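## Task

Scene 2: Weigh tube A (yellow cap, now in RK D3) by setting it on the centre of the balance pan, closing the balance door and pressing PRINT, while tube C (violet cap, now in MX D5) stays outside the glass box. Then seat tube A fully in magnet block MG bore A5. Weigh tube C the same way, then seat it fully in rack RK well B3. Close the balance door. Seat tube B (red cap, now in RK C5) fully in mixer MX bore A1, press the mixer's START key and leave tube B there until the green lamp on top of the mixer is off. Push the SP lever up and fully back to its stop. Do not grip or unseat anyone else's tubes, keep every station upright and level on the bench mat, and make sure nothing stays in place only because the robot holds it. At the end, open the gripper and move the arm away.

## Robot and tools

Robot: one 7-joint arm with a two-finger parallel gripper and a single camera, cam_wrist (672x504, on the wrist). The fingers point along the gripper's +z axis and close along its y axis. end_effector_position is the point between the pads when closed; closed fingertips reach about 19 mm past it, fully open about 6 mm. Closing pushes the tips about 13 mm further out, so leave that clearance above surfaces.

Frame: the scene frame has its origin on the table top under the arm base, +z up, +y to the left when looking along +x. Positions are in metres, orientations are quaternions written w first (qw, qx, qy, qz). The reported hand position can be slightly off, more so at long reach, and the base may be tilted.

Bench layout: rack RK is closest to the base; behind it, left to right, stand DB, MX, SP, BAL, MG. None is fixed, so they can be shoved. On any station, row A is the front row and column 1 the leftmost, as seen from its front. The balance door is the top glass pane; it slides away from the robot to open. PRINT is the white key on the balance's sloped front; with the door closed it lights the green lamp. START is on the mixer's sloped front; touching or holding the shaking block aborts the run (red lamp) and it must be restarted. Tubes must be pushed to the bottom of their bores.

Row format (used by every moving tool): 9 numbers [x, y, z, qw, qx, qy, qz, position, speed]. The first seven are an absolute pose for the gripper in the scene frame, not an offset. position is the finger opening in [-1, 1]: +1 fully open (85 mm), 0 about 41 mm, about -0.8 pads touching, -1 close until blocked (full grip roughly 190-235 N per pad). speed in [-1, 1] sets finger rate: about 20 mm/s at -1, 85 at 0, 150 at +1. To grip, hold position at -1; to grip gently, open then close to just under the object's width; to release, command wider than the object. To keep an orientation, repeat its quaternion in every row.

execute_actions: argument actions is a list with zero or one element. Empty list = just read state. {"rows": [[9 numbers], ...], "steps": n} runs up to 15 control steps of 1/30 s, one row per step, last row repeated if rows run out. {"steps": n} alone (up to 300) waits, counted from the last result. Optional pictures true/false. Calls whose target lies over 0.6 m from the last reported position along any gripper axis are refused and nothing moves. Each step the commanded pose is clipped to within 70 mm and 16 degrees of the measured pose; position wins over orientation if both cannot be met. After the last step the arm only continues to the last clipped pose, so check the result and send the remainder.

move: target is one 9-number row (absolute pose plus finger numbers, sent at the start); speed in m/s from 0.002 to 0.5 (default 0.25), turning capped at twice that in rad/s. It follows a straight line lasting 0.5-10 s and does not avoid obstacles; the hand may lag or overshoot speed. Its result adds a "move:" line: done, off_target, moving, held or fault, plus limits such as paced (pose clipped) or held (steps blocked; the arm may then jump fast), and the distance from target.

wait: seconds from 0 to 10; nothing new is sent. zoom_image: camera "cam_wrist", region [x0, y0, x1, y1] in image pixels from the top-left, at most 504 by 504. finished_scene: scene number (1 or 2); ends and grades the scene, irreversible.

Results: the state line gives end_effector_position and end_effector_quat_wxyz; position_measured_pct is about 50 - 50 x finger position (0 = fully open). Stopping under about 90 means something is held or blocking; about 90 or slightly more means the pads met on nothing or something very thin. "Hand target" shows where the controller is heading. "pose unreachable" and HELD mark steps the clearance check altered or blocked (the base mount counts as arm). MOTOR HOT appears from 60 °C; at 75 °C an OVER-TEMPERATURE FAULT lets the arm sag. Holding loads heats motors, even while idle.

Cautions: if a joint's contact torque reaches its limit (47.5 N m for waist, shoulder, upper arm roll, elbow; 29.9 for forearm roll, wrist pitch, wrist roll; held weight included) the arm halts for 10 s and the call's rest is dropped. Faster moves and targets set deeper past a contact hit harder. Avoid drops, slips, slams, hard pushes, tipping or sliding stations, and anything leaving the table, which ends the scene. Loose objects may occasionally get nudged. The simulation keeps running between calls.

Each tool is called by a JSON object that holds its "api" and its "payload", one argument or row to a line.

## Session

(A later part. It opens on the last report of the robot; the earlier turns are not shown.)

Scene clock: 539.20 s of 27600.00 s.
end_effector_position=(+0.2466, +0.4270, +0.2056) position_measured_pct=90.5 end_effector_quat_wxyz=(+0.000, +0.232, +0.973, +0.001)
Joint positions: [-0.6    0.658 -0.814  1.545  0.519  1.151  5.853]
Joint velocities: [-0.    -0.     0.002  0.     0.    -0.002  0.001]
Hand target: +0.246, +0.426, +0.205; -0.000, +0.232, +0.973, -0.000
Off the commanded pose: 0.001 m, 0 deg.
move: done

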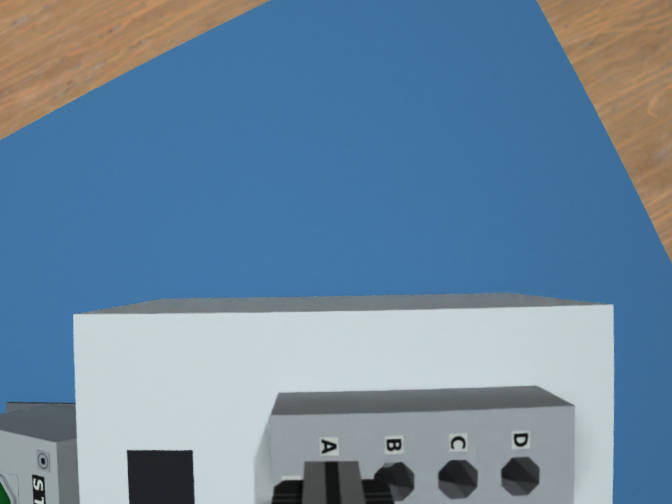

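{"api": "move", "payload": {
  "target": [0.2465,0.4265,0.235,0,0.2317,0.9728,0,-0.85,0.5],
  "speed": 0.1
}}

{"api": "move", "payload": {
  "target": [0.2247,0.2739,0.24,0,0.846,0.533,0,-0.85,0.5],
  "speed": 0.35
}}

{"api": "move", "payload": {
  "target": [0.2247,0.2739,0.13,0,0.846,0.533,0,-0.85,0.5],
  "speed": 0.2
}}

Scene clock: 546.37 s of 27600.00 s.
end_effector_position=(+0.2465, +0.4265, +0.2349) position_measured_pct=90.5 end_effector_quat_wxyz=(-0.000, +0.232, +0.973, -0.000)
Joint positions: [-0.592  0.625 -0.832  1.497  0.487  1.224  5.88 ]
Joint velocities: [ 0.002 -0.001 -0.002 -0.    -0.     0.001  0.002]
Hand target: +0.246, +0.427, +0.235; +0.000, +0.232, +0.973, +0.000
Off the commanded pose: 0.000 m, 0 deg.
move: done

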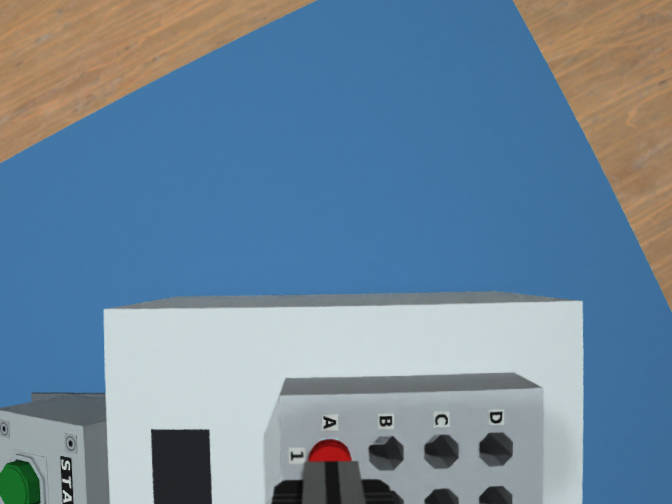

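Scene clock: 548.97 s of 27600.00 s.
end_effector_position=(+0.2250, +0.2737, +0.2399) position_measured_pct=90.5 end_effector_quat_wxyz=(-0.000, +0.846, +0.533, -0.000)
Joint positions: [-0.495  0.245 -0.548  1.944  0.159  0.982  4.706]
Joint velocities: [-0.001 -0.005 -0.001  0.     0.     0.001 -0.001]
Hand target: +0.225, +0.274, +0.240; -0.000, +0.846, +0.533, +0.000
Off the commanded pose: 0.000 m, 0 deg.
move: done

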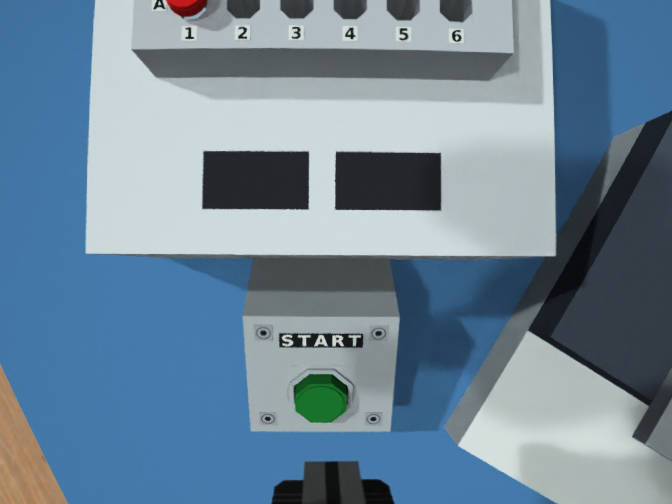

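Scene clock: 550.00 s of 27600.00 s.
end_effector_position=(+0.2248, +0.2739, +0.1302) position_measured_pct=90.5 end_effector_quat_wxyz=(-0.000, +0.846, +0.533, +0.000)
Joint positions: [-0.591  0.453 -0.468  2.11   0.348  0.639  4.526]
Joint velocities: [-0.003  0.004 -0.001 -0.001  0.001  0.001 -0.001]
Hand target: +0.225, +0.274, +0.130; -0.000, +0.846, +0.533, -0.000
Off the commanded pose: 0.000 m, 0 deg.
move: done

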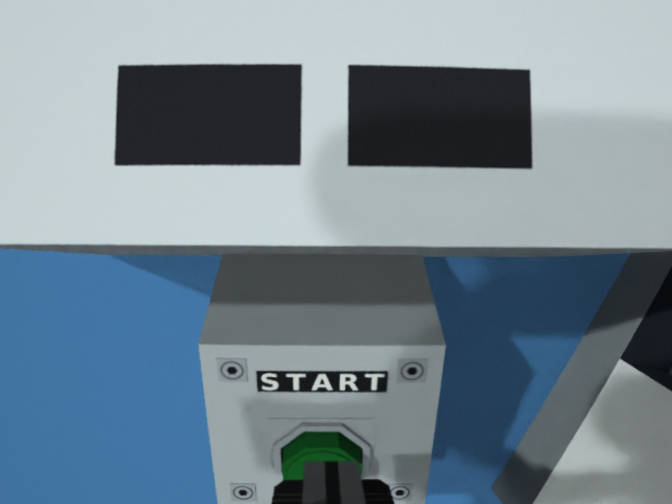

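{"api": "move", "payload": {
  "target": [0.2223,0.2751,0.105,0,0.846,0.533,0,-0.85,0.5],
  "speed": 0.06
}}

{"api": "move", "payload": {
  "target": [0.2223,0.2751,0.096,0,0.846,0.533,0,-0.85,0.5],
  "speed": 0.012
}}

Scene clock: 556.17 s of 27600.00 s.
end_effector_position=(+0.2225, +0.2751, +0.1052) position_measured_pct=90.5 end_effector_quat_wxyz=(-0.000, +0.846, +0.533, +0.000)
Joint positions: [-0.634  0.508 -0.426  2.138  0.4    0.559  4.47 ]
Joint velocities: [-0.004  0.004 -0.002  0.     0.001 -0.002 -0.001]
Hand target: +0.222, +0.275, +0.105; -0.000, +0.846, +0.533, -0.000
Off the commanded pose: 0.000 m, 0 deg.
move: done

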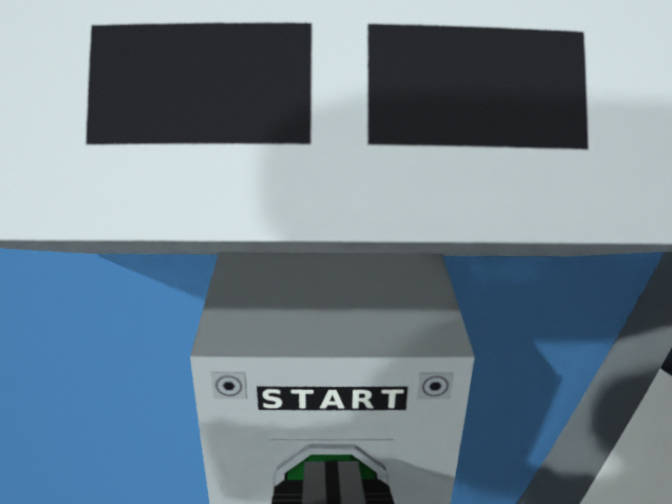

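Scene clock: 557.17 s of 27600.00 s.
end_effector_position=(+0.2231, +0.2764, +0.0971) position_measured_pct=90.5 end_effector_quat_wxyz=(-0.001, +0.846, +0.533, +0.002)
Joint positions: [-0.649  0.527 -0.409  2.144  0.419  0.53   4.453]
Joint velocities: [-0.     0.     0.001 -0.     0.001  0.     0.001]
Hand target: +0.222, +0.275, +0.096; -0.000, +0.846, +0.533, -0.000
Off the commanded pose: 0.002 m, 0 deg.
move: done

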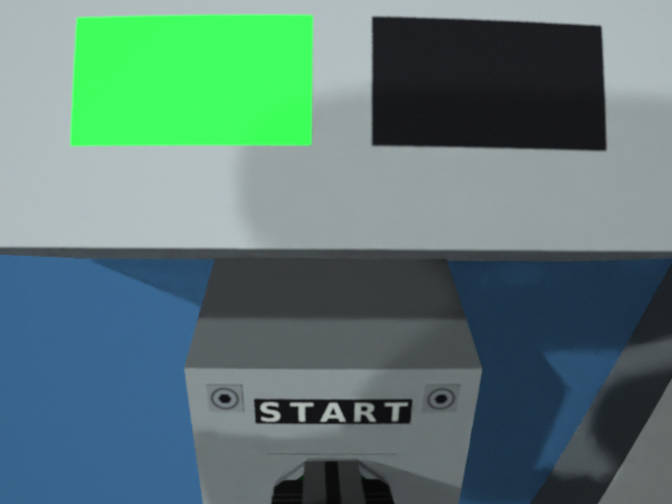

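{"api": "move", "payload": {
  "target": [0.2223,0.2751,0.2,0,0.846,0.533,0,-0.85,0.5],
  "speed": 0.12
}}

{"api": "move", "payload": {
  "target": [0.33,0.171,0.27,0,0.9588,0.284,0,-0.2,0],
  "speed": 0.25
}}

Scene clock: 565.57 s of 27600.00 s.
end_effector_position=(+0.2222, +0.2751, +0.1997) position_measured_pct=90.5 end_effector_quat_wxyz=(+0.000, +0.846, +0.533, -0.000)
Joint positions: [-0.528  0.312 -0.535  2.016  0.217  0.856  4.641]
Joint velocities: [ 0.004 -0.006  0.002 -0.    -0.001 -0.     0.001]
Hand target: +0.222, +0.275, +0.200; +0.000, +0.846, +0.533, +0.000
Off the commanded pose: 0.000 m, 0 deg.
move: done

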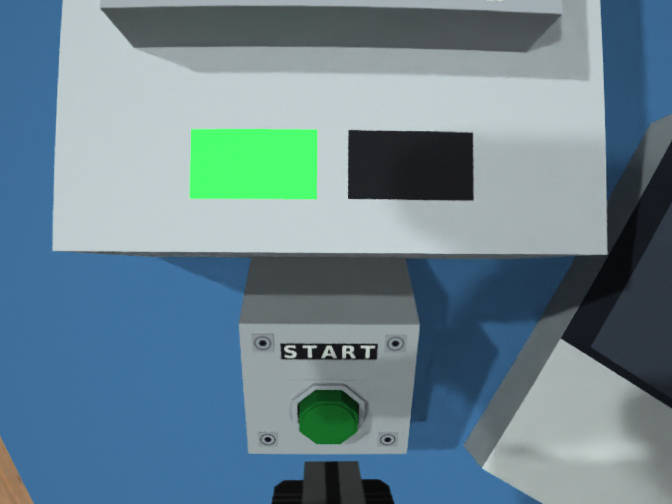

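Scene clock: 567.00 s of 27600.00 s.
end_effector_position=(+0.3300, +0.1709, +0.2701) position_measured_pct=59.9 end_effector_quat_wxyz=(+0.001, +0.959, +0.284, +0.000)
Joint positions: [-0.245  0.221 -0.349  1.841  0.087  1.082  4.649]
Joint velocities: [ 0.002  0.001  0.006 -0.001 -0.001 -0.001  0.002]
Hand target: +0.330, +0.171, +0.270; +0.001, +0.959, +0.284, +0.000
Off the commanded pose: 0.000 m, 0 deg.
move: done

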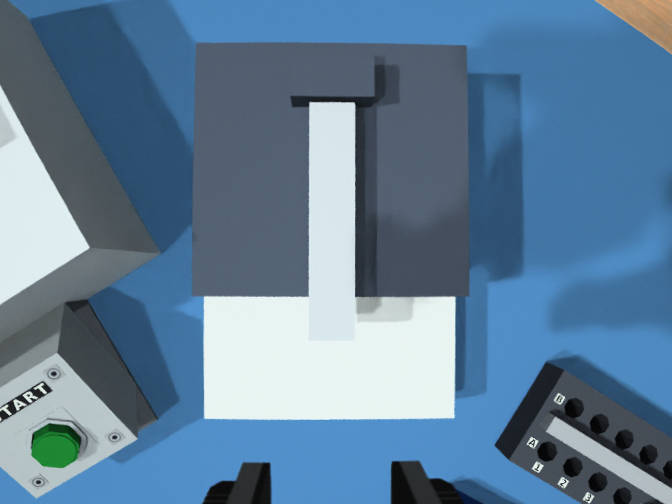

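{"api": "move", "payload": {
  "target": [0.29,0.22,0.29,0,0.8,0.6,0,-0.85,0],
  "speed": 0.3
}}

{"api": "move", "payload": {
  "target": [0.3047,0.1504,0.14,-0.1087,0.8858,0.2624,0.3669,-0.85,0],
  "speed": 0.25
}}

Scene clock: 594.47 s of 27600.00 s.
end_effector_position=(+0.2899, +0.2201, +0.2899) position_measured_pct=90.5 end_effector_quat_wxyz=(-0.000, +0.800, +0.600, +0.000)
Joint positions: [-0.281  0.195 -0.508  1.816  0.106  1.145  5.164]
Joint velocities: [ 0.     0.    -0.001 -0.    -0.    -0.001  0.001]
Hand target: +0.290, +0.220, +0.290; -0.000, +0.800, +0.600, +0.000
Off the commanded pose: 0.000 m, 0 deg.
move: done

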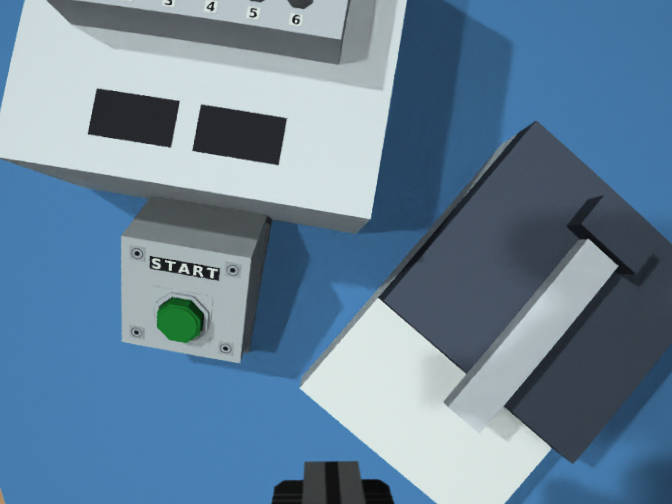

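Scene clock: 597.30 s of 27600.00 s.
end_effector_position=(+0.3057, +0.1501, +0.1407) position_measured_pct=90.5 end_effector_quat_wxyz=(-0.120, +0.922, +0.296, +0.219)
Joint positions: [ 0.319  0.386 -0.777  2.581 -0.273 -0.208  5.247]
Joint velocities: [ 0.146  0.048 -0.131 -0.    -0.085 -0.011  0.14 ]
Hand target: +0.306, +0.150, +0.141; -0.121, +0.922, +0.296, +0.219
Off the commanded pose: 0.001 m, 18 deg; orientation clipped at the last step of the last action.
joint sent to its limit — the command would take joint 4 (elbow) past its upper limit, so that joint was sent only as far as its limit.
move: off_target; limits=paced

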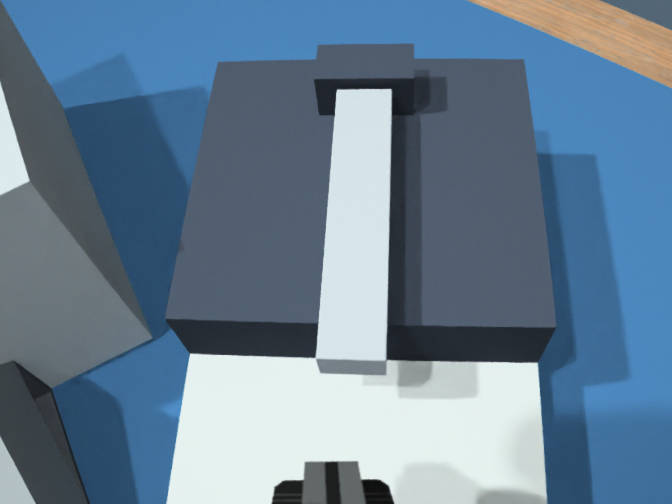

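{"api": "move", "payload": {
  "target": [0.33,0.165,0.17,0,0.9588,0.284,0,-0.85,0],
  "speed": 0.2
}}

{"api": "move", "payload": {
  "target": [0.379,0.198,0.142,0,0.9588,0.284,0,-0.85,0],
  "speed": 0.1
}}

{"api": "execute_actions", "payload": {
  "actions": [
    {"rows":[[0.379,0.198,0.141,0,0.9588,0.284,0,-0.85,0],[0.379,0.198,0.140,0,0.9588,0.284,0,-0.85,0],[0.379,0.198,0.139,0,0.9588,0.284,0,-0.85,0],[0.379,0.198,0.138,0,0.9588,0.284,0,-0.85,0],[0.379,0.198,0.137,0,0.9588,0.284,0,-0.85,0],[0.379,0.198,0.136,0,0.9588,0.284,0,-0.85,0]],"steps":15}
  ]
}}

Scene clock: 635.60 s of 27600.00 s.
end_effector_position=(+0.3304, +0.1652, +0.1704) position_measured_pct=90.5 end_effector_quat_wxyz=(-0.001, +0.959, +0.284, +0.001)
Joint positions: [-0.509  0.356 -0.011  2.03   0.004  0.741  4.753]
Joint velocities: [-0.007  0.009 -0.009 -0.004  0.004  0.003 -0.004]
Hand target: +0.330, +0.166, +0.170; -0.001, +0.959, +0.284, +0.001
Off the commanded pose: 0.001 m, 0 deg.
move: done

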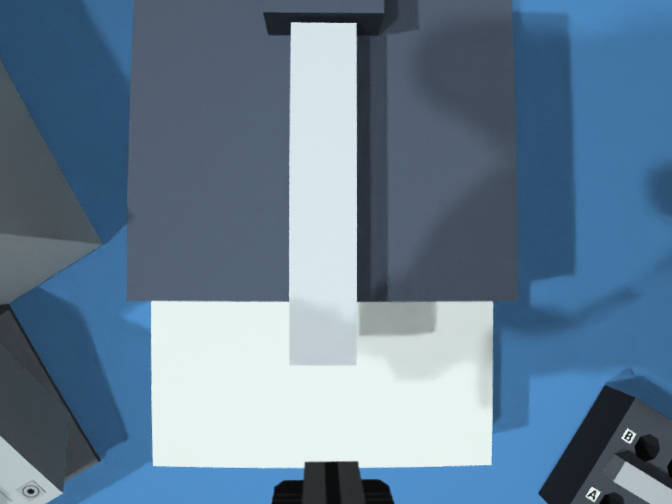

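Scene clock: 636.57 s of 27600.00 s.
end_effector_position=(+0.3792, +0.1980, +0.1424) position_measured_pct=90.5 end_effector_quat_wxyz=(+0.000, +0.959, +0.284, +0.000)
Joint positions: [-0.521  0.511 -0.008  1.874  0.006  0.744  4.743]
Joint velocities: [-0.     0.008 -0.001 -0.001  0.    -0.002  0.   ]
Hand target: +0.379, +0.198, +0.142; +0.000, +0.959, +0.284, +0.000
Off the commanded pose: 0.000 m, 0 deg.
move: done

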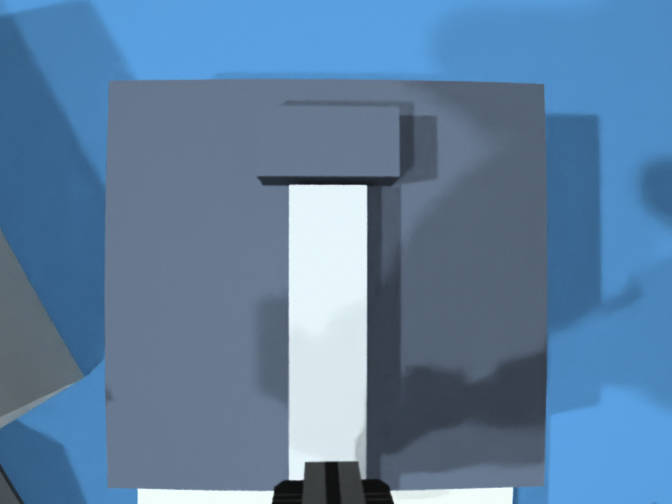

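Scene clock: 637.07 s of 27600.00 s.
end_effector_position=(+0.3790, +0.1980, +0.1360) position_measured_pct=90.5 end_effector_quat_wxyz=(-0.000, +0.959, +0.284, +0.000)
Joint positions: [-0.521  0.523 -0.009  1.88   0.006  0.726  4.743]
Joint velocities: [-0.     0.001  0.001 -0.    -0.    -0.     0.   ]
Hand target: +0.379, +0.198, +0.136; +0.000, +0.959, +0.284, +0.000
Off the commanded pose: 0.000 m, 0 deg.
Steps of this call (steps 1 to 15: all 15 steps of this action). Readings (end_effector_position | what the end effector reports):
1: (+0.3791, +0.1980, +0.1420) | position_measured_pct=90.5
2: (+0.3791, +0.1980, +0.1412) | position_measured_pct=90.5
4: (+0.3790, +0.1980, +0.1392) | position_measured_pct=90.5
8: (+0.3790, +0.1980, +0.1363) | position_measured_pct=90.5
15: the state above

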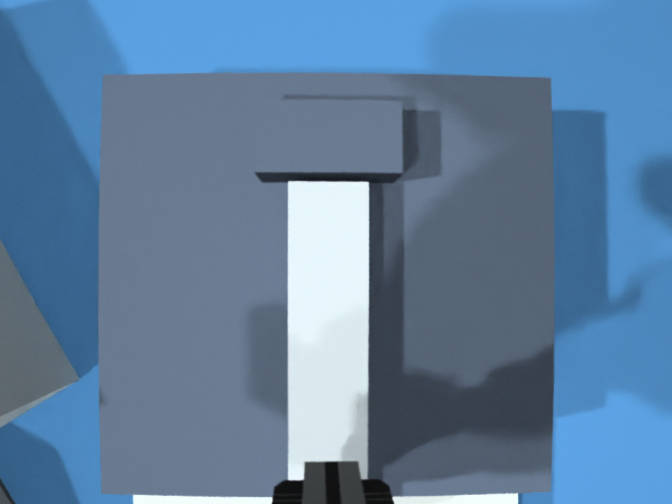

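{"api": "move", "payload": {
  "target": [0.379,0.198,0.128,0,0.9588,0.284,0,-0.85,0],
  "speed": 0.012
}}

{"api": "move", "payload": {
  "target": [0.379,0.198,0.124,0,0.9588,0.284,0,-0.85,0],
  "speed": 0.008
}}

Scene clock: 645.70 s of 27600.00 s.
end_effector_position=(+0.3790, +0.1980, +0.1281) position_measured_pct=90.5 end_effector_quat_wxyz=(-0.000, +0.959, +0.284, +0.000)
Joint positions: [-0.521  0.538 -0.009  1.888  0.007  0.703  4.742]
Joint velocities: [-0.     0.001 -0.    -0.    -0.    -0.001 -0.002]
Hand target: +0.379, +0.198, +0.128; +0.000, +0.959, +0.284, +0.000
Off the commanded pose: 0.000 m, 0 deg.
move: done

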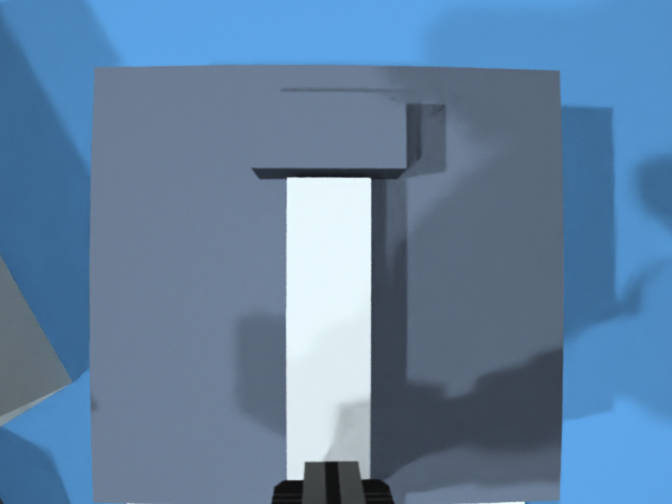

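Scene clock: 646.43 s of 27600.00 s.
end_effector_position=(+0.3790, +0.1980, +0.1240) position_measured_pct=90.5 end_effector_quat_wxyz=(-0.000, +0.959, +0.284, +0.000)
Joint positions: [-0.521  0.546 -0.009  1.892  0.007  0.692  4.742]
Joint velocities: [-0.001  0.001  0.     0.     0.     0.    -0.002]
Hand target: +0.379, +0.198, +0.124; +0.000, +0.959, +0.284, +0.000
Off the commanded pose: 0.000 m, 0 deg.
move: done

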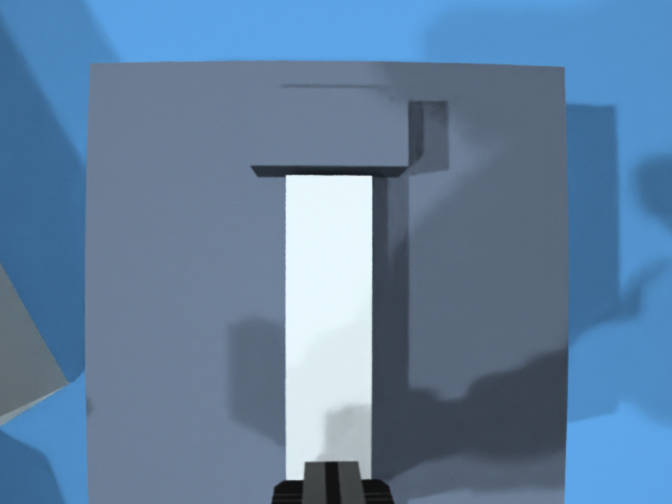

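{"api": "move", "payload": {
  "target": [0.379,0.198,0.121,0,0.9588,0.284,0,-0.85,0],
  "speed": 0.008
}}

Scene clock: 651.07 s of 27600.00 s.
end_effector_position=(+0.3790, +0.1980, +0.1210) position_measured_pct=90.5 end_effector_quat_wxyz=(-0.000, +0.959, +0.284, +0.000)
Joint positions: [-0.521  0.551 -0.009  1.894  0.007  0.683  4.742]
Joint velocities: [-0.     0.     0.     0.    -0.    -0.001  0.   ]
Hand target: +0.379, +0.198, +0.121; +0.000, +0.959, +0.284, +0.000
Off the commanded pose: 0.000 m, 0 deg.
move: done

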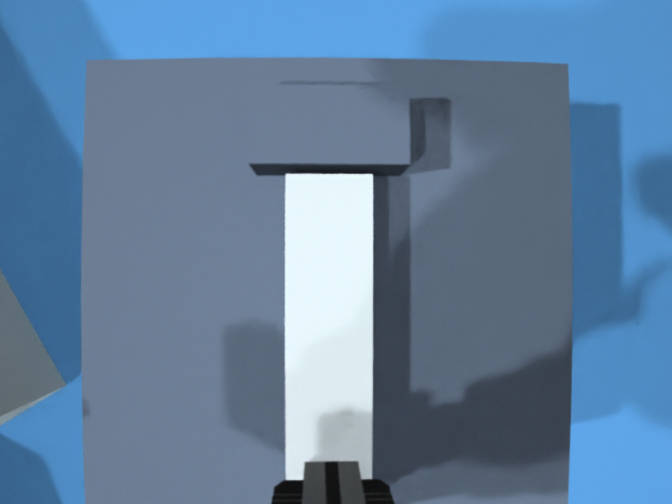

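{"api": "move", "payload": {
  "target": [0.379,0.198,0.118,0,0.9588,0.284,0,-0.85,0],
  "speed": 0.008
}}

Scene clock: 659.00 s of 27600.00 s.
end_effector_position=(+0.3796, +0.1983, +0.1204) position_measured_pct=90.5 end_effector_quat_wxyz=(-0.000, +0.959, +0.284, +0.002)
Joint positions: [-0.521  0.552 -0.009  1.897  0.008  0.677  4.742]
Joint velocities: [-0.001  0.     0.001 -0.001  0.    -0.001 -0.   ]
Hand target: +0.379, +0.198, +0.118; +0.000, +0.959, +0.284, -0.000
Off the commanded pose: 0.002 m, 0 deg.
move: done

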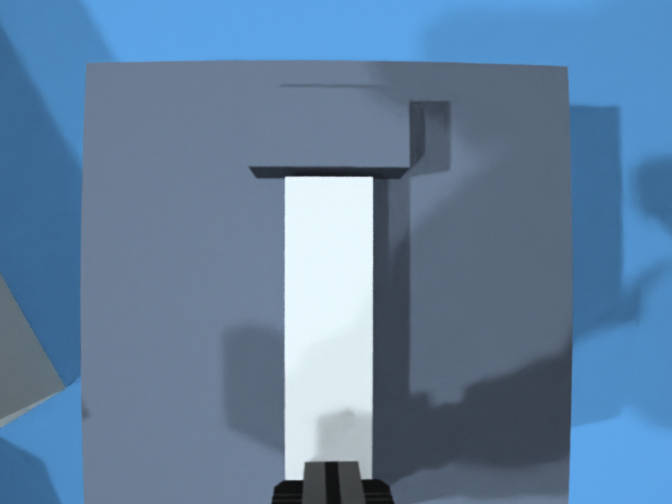

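{"api": "move", "payload": {
  "target": [0.379,0.19,0.16,0,0.9588,0.284,0,-0.85,0],
  "speed": 0.1
}}

{"api": "move", "payload": {
  "target": [0.3801,0.1438,0.15,-0.3006,0.4484,0.8258,0.1632,-0.85,0],
  "speed": 0.35
}}

{"api": "move", "payload": {
  "target": [0.3801,0.1438,0.095,-0.3006,0.4484,0.8258,0.1632,-0.85,0],
  "speed": 0.06
}}

Scene clock: 686.30 s of 27600.00 s.
end_effector_position=(+0.3789, +0.1900, +0.1597) position_measured_pct=90.5 end_effector_quat_wxyz=(+0.000, +0.959, +0.284, -0.000)
Joint positions: [-0.505  0.474 -0.008  1.866  0.005  0.79   4.76 ]
Joint velocities: [ 0.    -0.006  0.    -0.    -0.001 -0.     0.001]
Hand target: +0.379, +0.190, +0.160; -0.000, +0.959, +0.284, -0.000
Off the commanded pose: 0.000 m, 0 deg.
move: done

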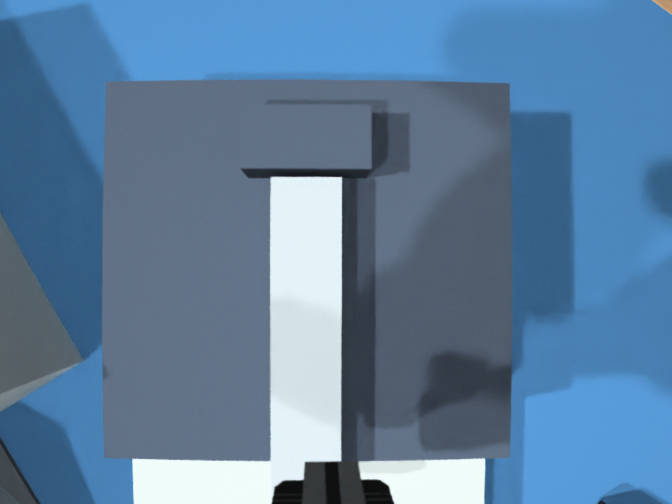

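Scene clock: 689.10 s of 27600.00 s.
end_effector_position=(+0.3798, +0.1436, +0.1492) position_measured_pct=90.5 end_effector_quat_wxyz=(-0.300, +0.449, +0.826, +0.161)
Joint positions: [ 0.484  0.867 -0.777  1.684 -0.083  1.056  6.732]
Joint velocities: [-0.     0.009  0.005 -0.002 -0.002  0.     0.001]
Hand target: +0.380, +0.144, +0.149; -0.301, +0.449, +0.826, +0.161
Off the commanded pose: 0.001 m, 0 deg.
move: done

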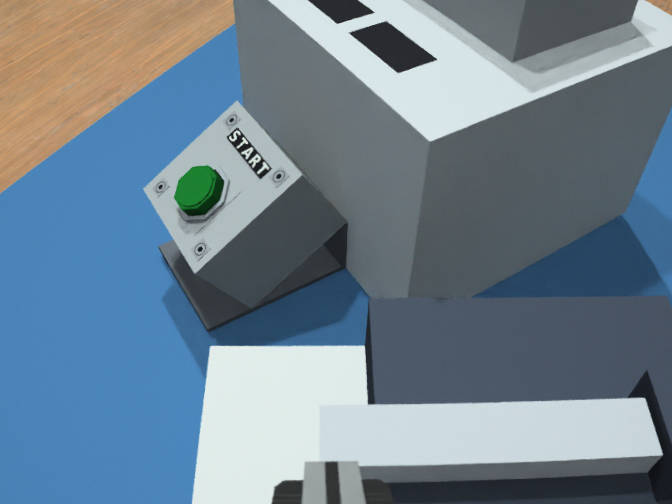

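Scene clock: 690.27 s of 27600.00 s.
end_effector_position=(+0.3802, +0.1436, +0.0951) position_measured_pct=90.5 end_effector_quat_wxyz=(-0.300, +0.448, +0.826, +0.163)
Joint positions: [ 0.464  0.968 -0.739  1.701 -0.042  0.954  6.766]
Joint velocities: [-0.001  0.003 -0.     0.    -0.001  0.001  0.   ]
Hand target: +0.380, +0.144, +0.095; -0.301, +0.448, +0.826, +0.163
Off the commanded pose: 0.000 m, 0 deg.
move: done

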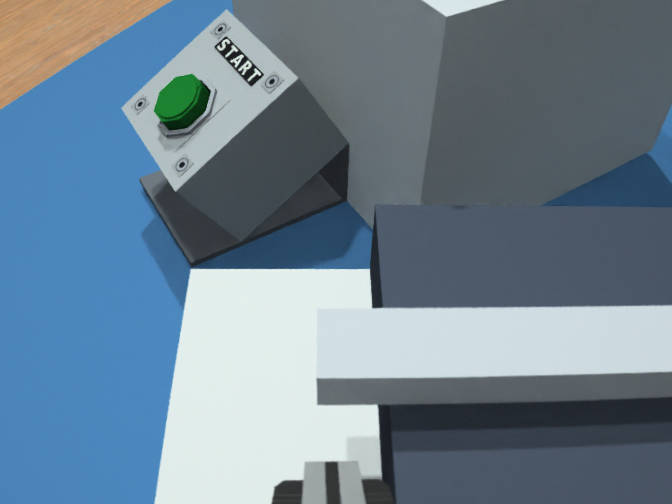

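{"api": "move", "payload": {
  "target": [0.3789,0.143,0.085,-0.3006,0.4484,0.8258,0.1632,-0.85,0],
  "speed": 0.015
}}

{"api": "move", "payload": {
  "target": [0.3696,0.1573,0.085,-0.3006,0.4484,0.8258,0.1632,-0.85,0],
  "speed": 0.02
}}

Scene clock: 697.87 s of 27600.00 s.
end_effector_position=(+0.3789, +0.1430, +0.0850) position_measured_pct=90.5 end_effector_quat_wxyz=(-0.301, +0.448, +0.826, +0.163)
Joint positions: [ 0.462  0.987 -0.732  1.706 -0.034  0.934  6.773]
Joint velocities: [-0.001  0.001 -0.001 -0.    -0.001  0.001  0.001]
Hand target: +0.379, +0.143, +0.085; -0.301, +0.448, +0.826, +0.163
Off the commanded pose: 0.000 m, 0 deg.
move: done

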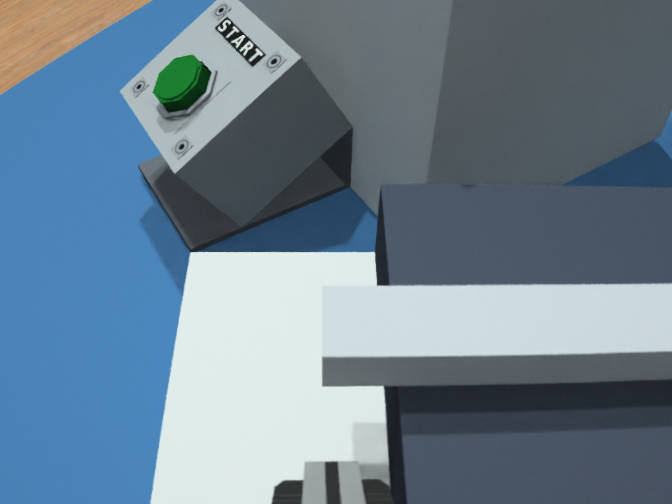

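Scene clock: 698.93 s of 27600.00 s.
end_effector_position=(+0.3696, +0.1573, +0.0850) position_measured_pct=90.5 end_effector_quat_wxyz=(-0.301, +0.448, +0.826, +0.163)
Joint positions: [ 0.443  0.978 -0.739  1.743 -0.044  0.893  6.756]
Joint velocities: [ 0.001 -0.001  0.002  0.     0.001 -0.    -0.001]
Hand target: +0.370, +0.157, +0.085; -0.301, +0.448, +0.826, +0.163
Off the commanded pose: 0.000 m, 0 deg.
move: done

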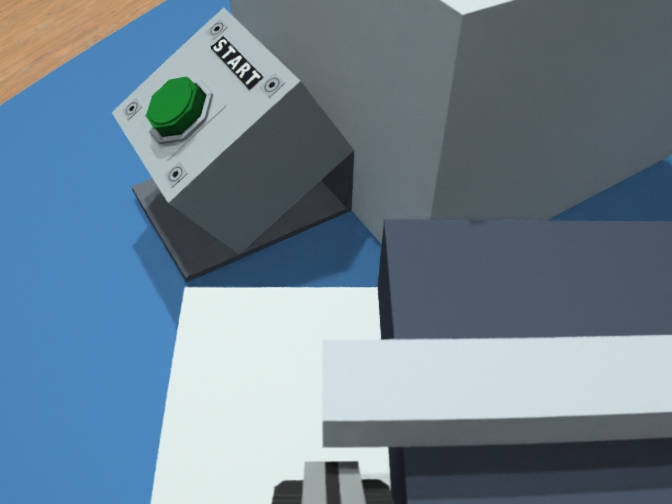

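{"api": "move", "payload": {
  "target": [0.3663,0.1623,0.085,-0.3006,0.4484,0.8258,0.1632,-0.85,0],
  "speed": 0.01
}}

Scene clock: 704.03 s of 27600.00 s.
end_effector_position=(+0.3664, +0.1622, +0.0850) position_measured_pct=90.5 end_effector_quat_wxyz=(-0.301, +0.448, +0.826, +0.163)
Joint positions: [ 0.436  0.975 -0.742  1.755 -0.047  0.879  6.749]
Joint velocities: [-0.    -0.     0.001  0.001  0.001 -0.001  0.001]
Hand target: +0.366, +0.162, +0.085; -0.301, +0.448, +0.826, +0.163
Off the commanded pose: 0.000 m, 0 deg.
move: done

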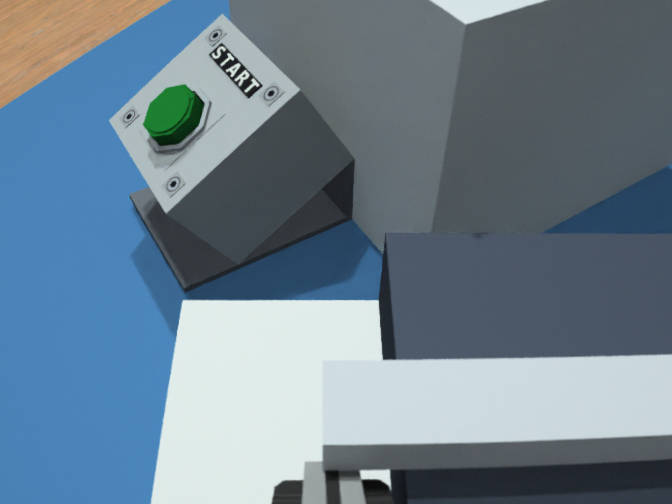

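{"api": "move", "payload": {
  "target": [0.3647,0.1648,0.085,-0.3006,0.4484,0.8258,0.1632,-0.85,0],
  "speed": 0.008
}}

{"api": "move", "payload": {
  "target": [0.3672,0.1664,0.107,-0.3006,0.4484,0.8258,0.1632,-0.85,0],
  "speed": 0.02
}}

Scene clock: 710.07 s of 27600.00 s.
end_effector_position=(+0.3650, +0.1645, +0.0849) position_measured_pct=90.5 end_effector_quat_wxyz=(-0.300, +0.449, +0.826, +0.163)
Joint positions: [ 0.433  0.974 -0.743  1.761 -0.048  0.872  6.746]
Joint velocities: [ 0.001 -0.001  0.001  0.     0.001 -0.001 -0.001]
Hand target: +0.365, +0.165, +0.085; -0.301, +0.448, +0.826, +0.163
Off the commanded pose: 0.000 m, 0 deg.
move: done

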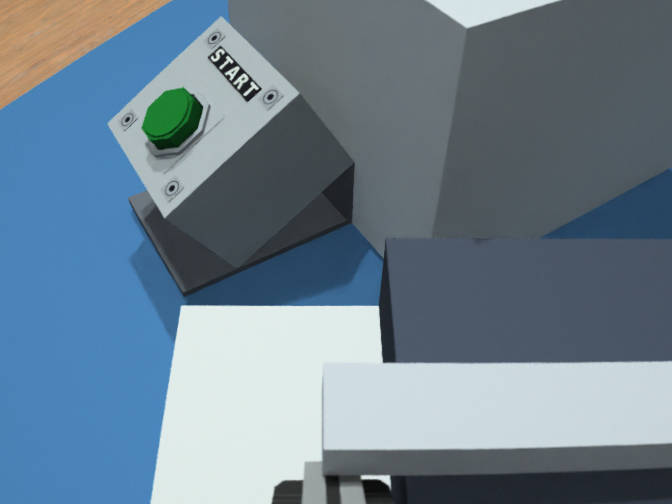

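Scene clock: 711.40 s of 27600.00 s.
end_effector_position=(+0.3674, +0.1662, +0.1068) position_measured_pct=90.5 end_effector_quat_wxyz=(-0.300, +0.449, +0.826, +0.163)
Joint positions: [ 0.438  0.934 -0.761  1.749 -0.065  0.916  6.73 ]
Joint velocities: [ 0.001 -0.001 -0.001  0.     0.001  0.001  0.001]
Hand target: +0.367, +0.166, +0.107; -0.301, +0.448, +0.826, +0.163
Off the commanded pose: 0.000 m, 0 deg.
move: done

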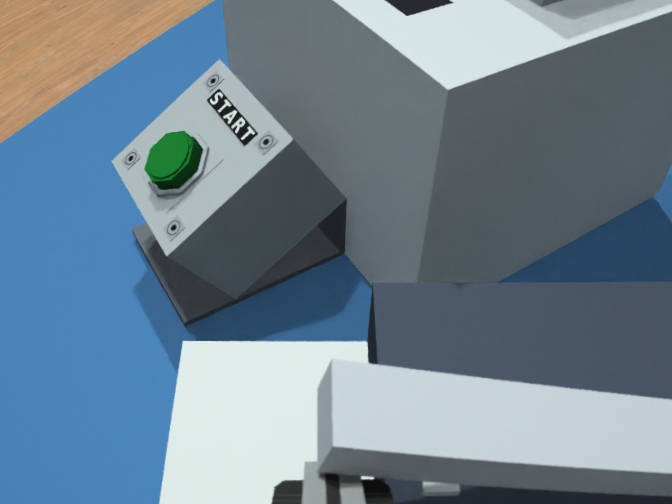

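{"api": "move", "payload": {
  "target": [0.3844,0.1776,0.14,-0.3006,0.4484,0.8258,0.1632,-0.85,0],
  "speed": 0.03
}}

Scene clock: 718.27 s of 27600.00 s.
end_effector_position=(+0.3845, +0.1775, +0.1399) position_measured_pct=90.5 end_effector_quat_wxyz=(-0.301, +0.449, +0.826, +0.163)
Joint positions: [ 0.415  0.892 -0.779  1.675 -0.088  1.004  6.69 ]
Joint velocities: [-0.    -0.    -0.    -0.     0.001  0.     0.001]
Hand target: +0.384, +0.178, +0.140; -0.301, +0.448, +0.826, +0.163
Off the commanded pose: 0.000 m, 0 deg.
move: done

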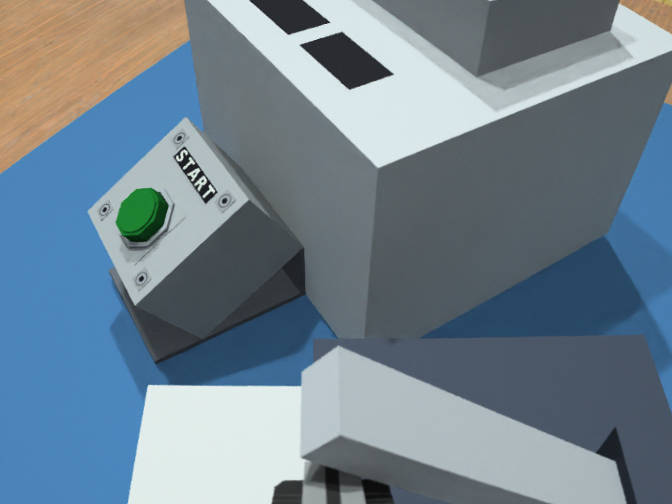

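{"api": "move", "payload": {
  "target": [0.4085,0.1957,0.155,-0.3006,0.4484,0.8258,0.1632,-0.85,0],
  "speed": 0.03
}}

Scene clock: 725.70 s of 27600.00 s.
end_effector_position=(+0.4085, +0.1956, +0.1550) position_measured_pct=90.5 end_effector_quat_wxyz=(-0.301, +0.449, +0.826, +0.163)
Joint positions: [ 0.361  0.899 -0.776  1.573 -0.094  1.068  6.649]
Joint velocities: [-0.002  0.001 -0.    -0.001  0.001  0.002 -0.001]
Hand target: +0.409, +0.196, +0.155; -0.301, +0.448, +0.826, +0.163
Off the commanded pose: 0.000 m, 0 deg.
move: done

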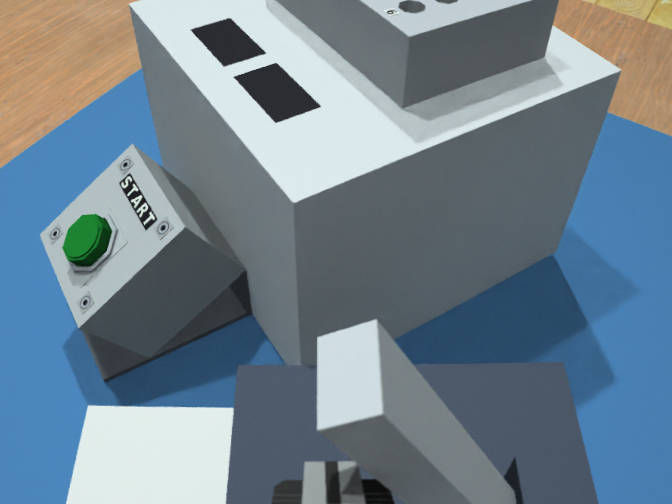

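{"api": "move", "payload": {
  "target": [0.4337,0.212,0.17,-0.3006,0.4484,0.8258,0.1632,-0.85,0],
  "speed": 0.03
}}

Scene clock: 731.17 s of 27600.00 s.
end_effector_position=(+0.4337, +0.2119, +0.1701) position_measured_pct=90.5 end_effector_quat_wxyz=(-0.301, +0.448, +0.826, +0.163)
Joint positions: [ 0.307  0.913 -0.77   1.459 -0.096  1.14   6.61 ]
Joint velocities: [-0.002  0.002 -0.001 -0.001  0.001 -0.    -0.001]
Hand target: +0.434, +0.212, +0.170; -0.301, +0.448, +0.826, +0.163
Off the commanded pose: 0.000 m, 0 deg.
move: done

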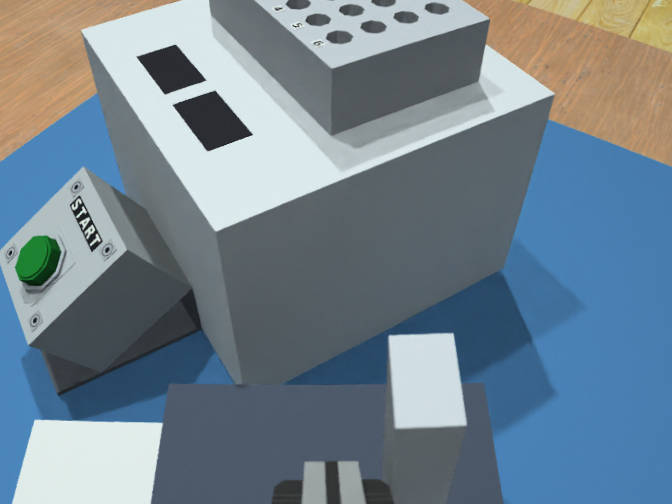

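{"api": "move", "payload": {
  "target": [0.4387,0.2153,0.17,-0.3006,0.4484,0.8258,0.1632,-0.85,0],
  "speed": 0.01
}}

Scene clock: 735.77 s of 27600.00 s.
end_effector_position=(+0.4387, +0.2153, +0.1700) position_measured_pct=90.5 end_effector_quat_wxyz=(-0.301, +0.448, +0.826, +0.163)
Joint positions: [ 0.295  0.921 -0.767  1.438 -0.094  1.149  6.604]
Joint velocities: [-0.001  0.001  0.    -0.     0.     0.001 -0.001]
Hand target: +0.439, +0.215, +0.170; -0.301, +0.448, +0.826, +0.163
Off the commanded pose: 0.000 m, 0 deg.
move: done

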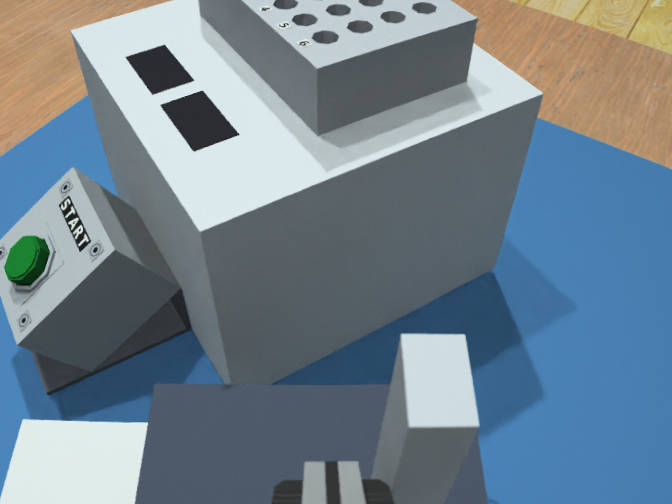

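{"api": "move", "payload": {
  "target": [0.4429,0.218,0.17,-0.3006,0.4484,0.8258,0.1632,-0.85,0],
  "speed": 0.01
}}

Scene clock: 739.10 s of 27600.00 s.
end_effector_position=(+0.4429, +0.2180, +0.1700) position_measured_pct=90.5 end_effector_quat_wxyz=(-0.301, +0.448, +0.826, +0.163)
Joint positions: [ 0.286  0.927 -0.764  1.419 -0.093  1.157  6.6  ]
Joint velocities: [-0.     0.001  0.    -0.001  0.     0.001 -0.   ]
Hand target: +0.443, +0.218, +0.170; -0.301, +0.448, +0.826, +0.163
Off the commanded pose: 0.000 m, 0 deg.
move: done

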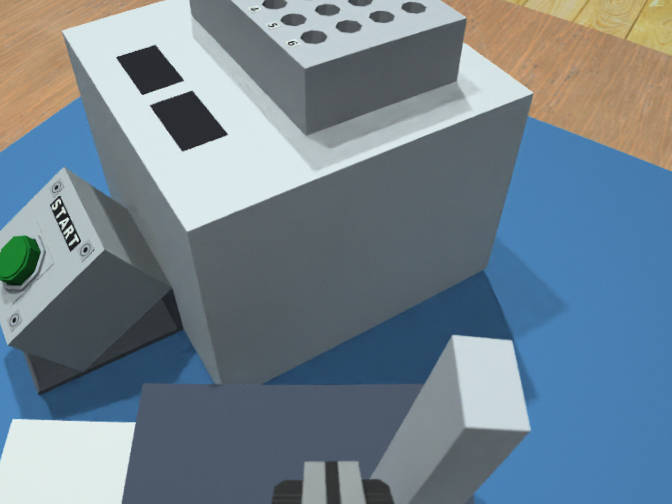

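{"api": "move", "payload": {
  "target": [0.4496,0.2224,0.17,-0.3006,0.4484,0.8258,0.1632,-0.85,0],
  "speed": 0.01
}}

Scene clock: 743.13 s of 27600.00 s.
end_effector_position=(+0.4482, +0.2215, +0.1699) position_measured_pct=90.5 end_effector_quat_wxyz=(-0.302, +0.448, +0.826, +0.162)
Joint positions: [ 0.271  0.938 -0.76   1.391 -0.09   1.173  6.593]
Joint velocities: [-0.001  0.    -0.001 -0.001  0.001  0.    -0.002]
Hand target: +0.450, +0.222, +0.170; -0.301, +0.448, +0.826, +0.163
Off the commanded pose: 0.002 m, 0 deg.
move: done

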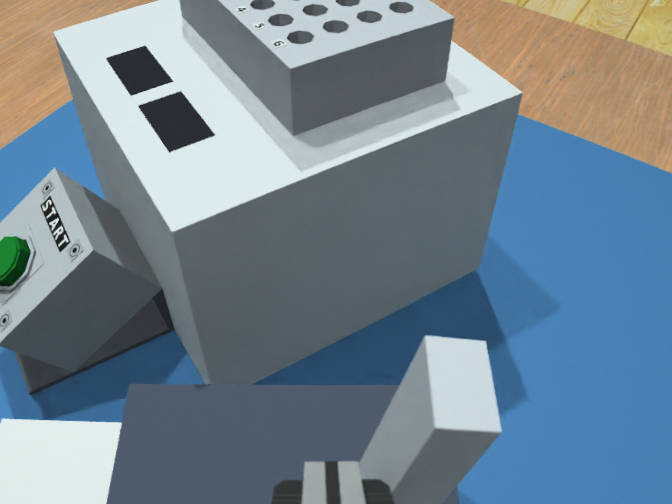

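At the stop. Back off and check everything.

{"api": "move", "payload": {
  "target": [0.42,0.203,0.175,-0.3006,0.4484,0.8258,0.1632,-0.85,0],
  "speed": 0.06
}}

{"api": "move", "payload": {
  "target": [0.33,0.2,0.36,0,0.68,0.733,0,-0.4,0],
  "speed": 0.3
}}

Scene clock: 748.40 s of 27600.00 s.
end_effector_position=(+0.4199, +0.2032, +0.1748) position_measured_pct=90.5 end_effector_quat_wxyz=(-0.301, +0.448, +0.826, +0.163)
Joint positions: [ 0.339  0.884 -0.78   1.513 -0.104  1.126  6.622]
Joint velocities: [ 0.005 -0.004  0.002  0.002 -0.    -0.001 -0.001]
Hand target: +0.420, +0.203, +0.175; -0.301, +0.448, +0.826, +0.163
Off the commanded pose: 0.000 m, 0 deg.
move: done

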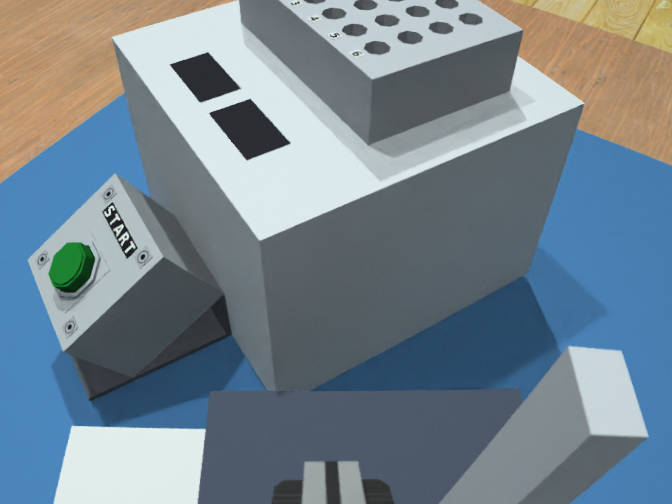

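Scene clock: 750.23 s of 27600.00 s.
end_effector_position=(+0.3304, +0.1997, +0.3606) position_measured_pct=69.8 end_effector_quat_wxyz=(-0.001, +0.681, +0.733, +0.002)
Joint positions: [-0.041  0.209 -0.685  1.581  0.135  1.384  5.606]
Joint velocities: [-0.007  0.    -0.013 -0.003  0.003  0.001 -0.003]
Hand target: +0.330, +0.200, +0.361; -0.001, +0.680, +0.733, +0.002
Off the commanded pose: 0.001 m, 0 deg.
move: done

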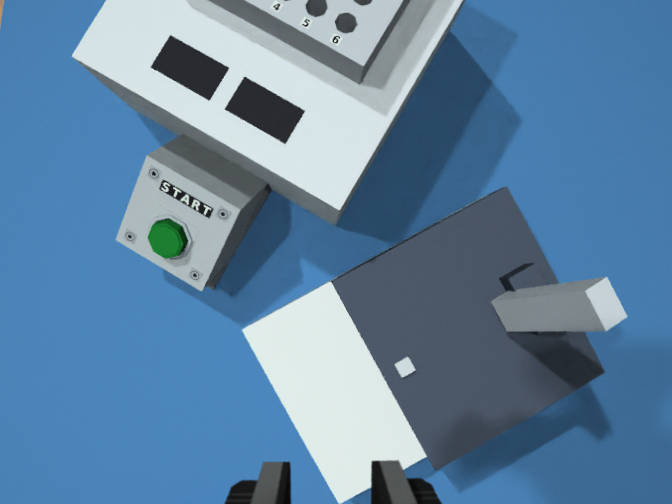

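{"api": "move", "payload": {
  "target": [0.27,0.3,0.33,0,0.68,0.733,0,-0.4,0],
  "speed": 0.3
}}

Scene clock: 753.57 s of 27600.00 s.
end_effector_position=(+0.2700, +0.3000, +0.3301) position_measured_pct=69.8 end_effector_quat_wxyz=(-0.000, +0.680, +0.733, +0.000)
Joint positions: [-0.315  0.291 -0.761  1.603  0.212  1.319  5.24 ]
Joint velocities: [-0.002  0.004 -0.003 -0.     0.001 -0.001 -0.002]
Hand target: +0.270, +0.300, +0.330; -0.000, +0.680, +0.733, +0.000
Off the commanded pose: 0.000 m, 0 deg.
move: done

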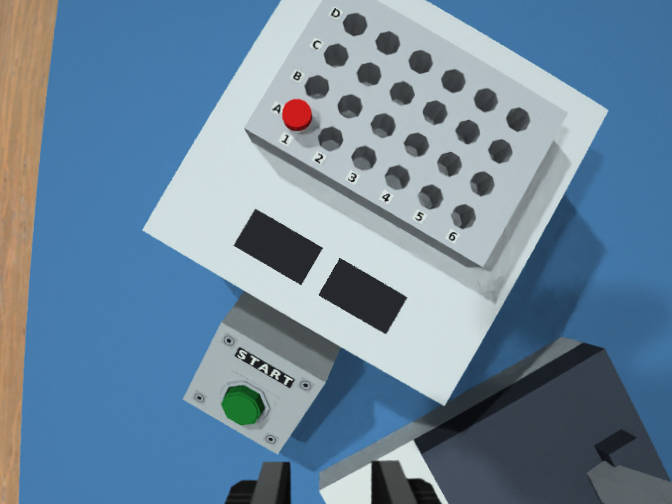

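{"api": "finished_scene", "payload": {
  "scene": 2
}}

The scene is finished: the task was done.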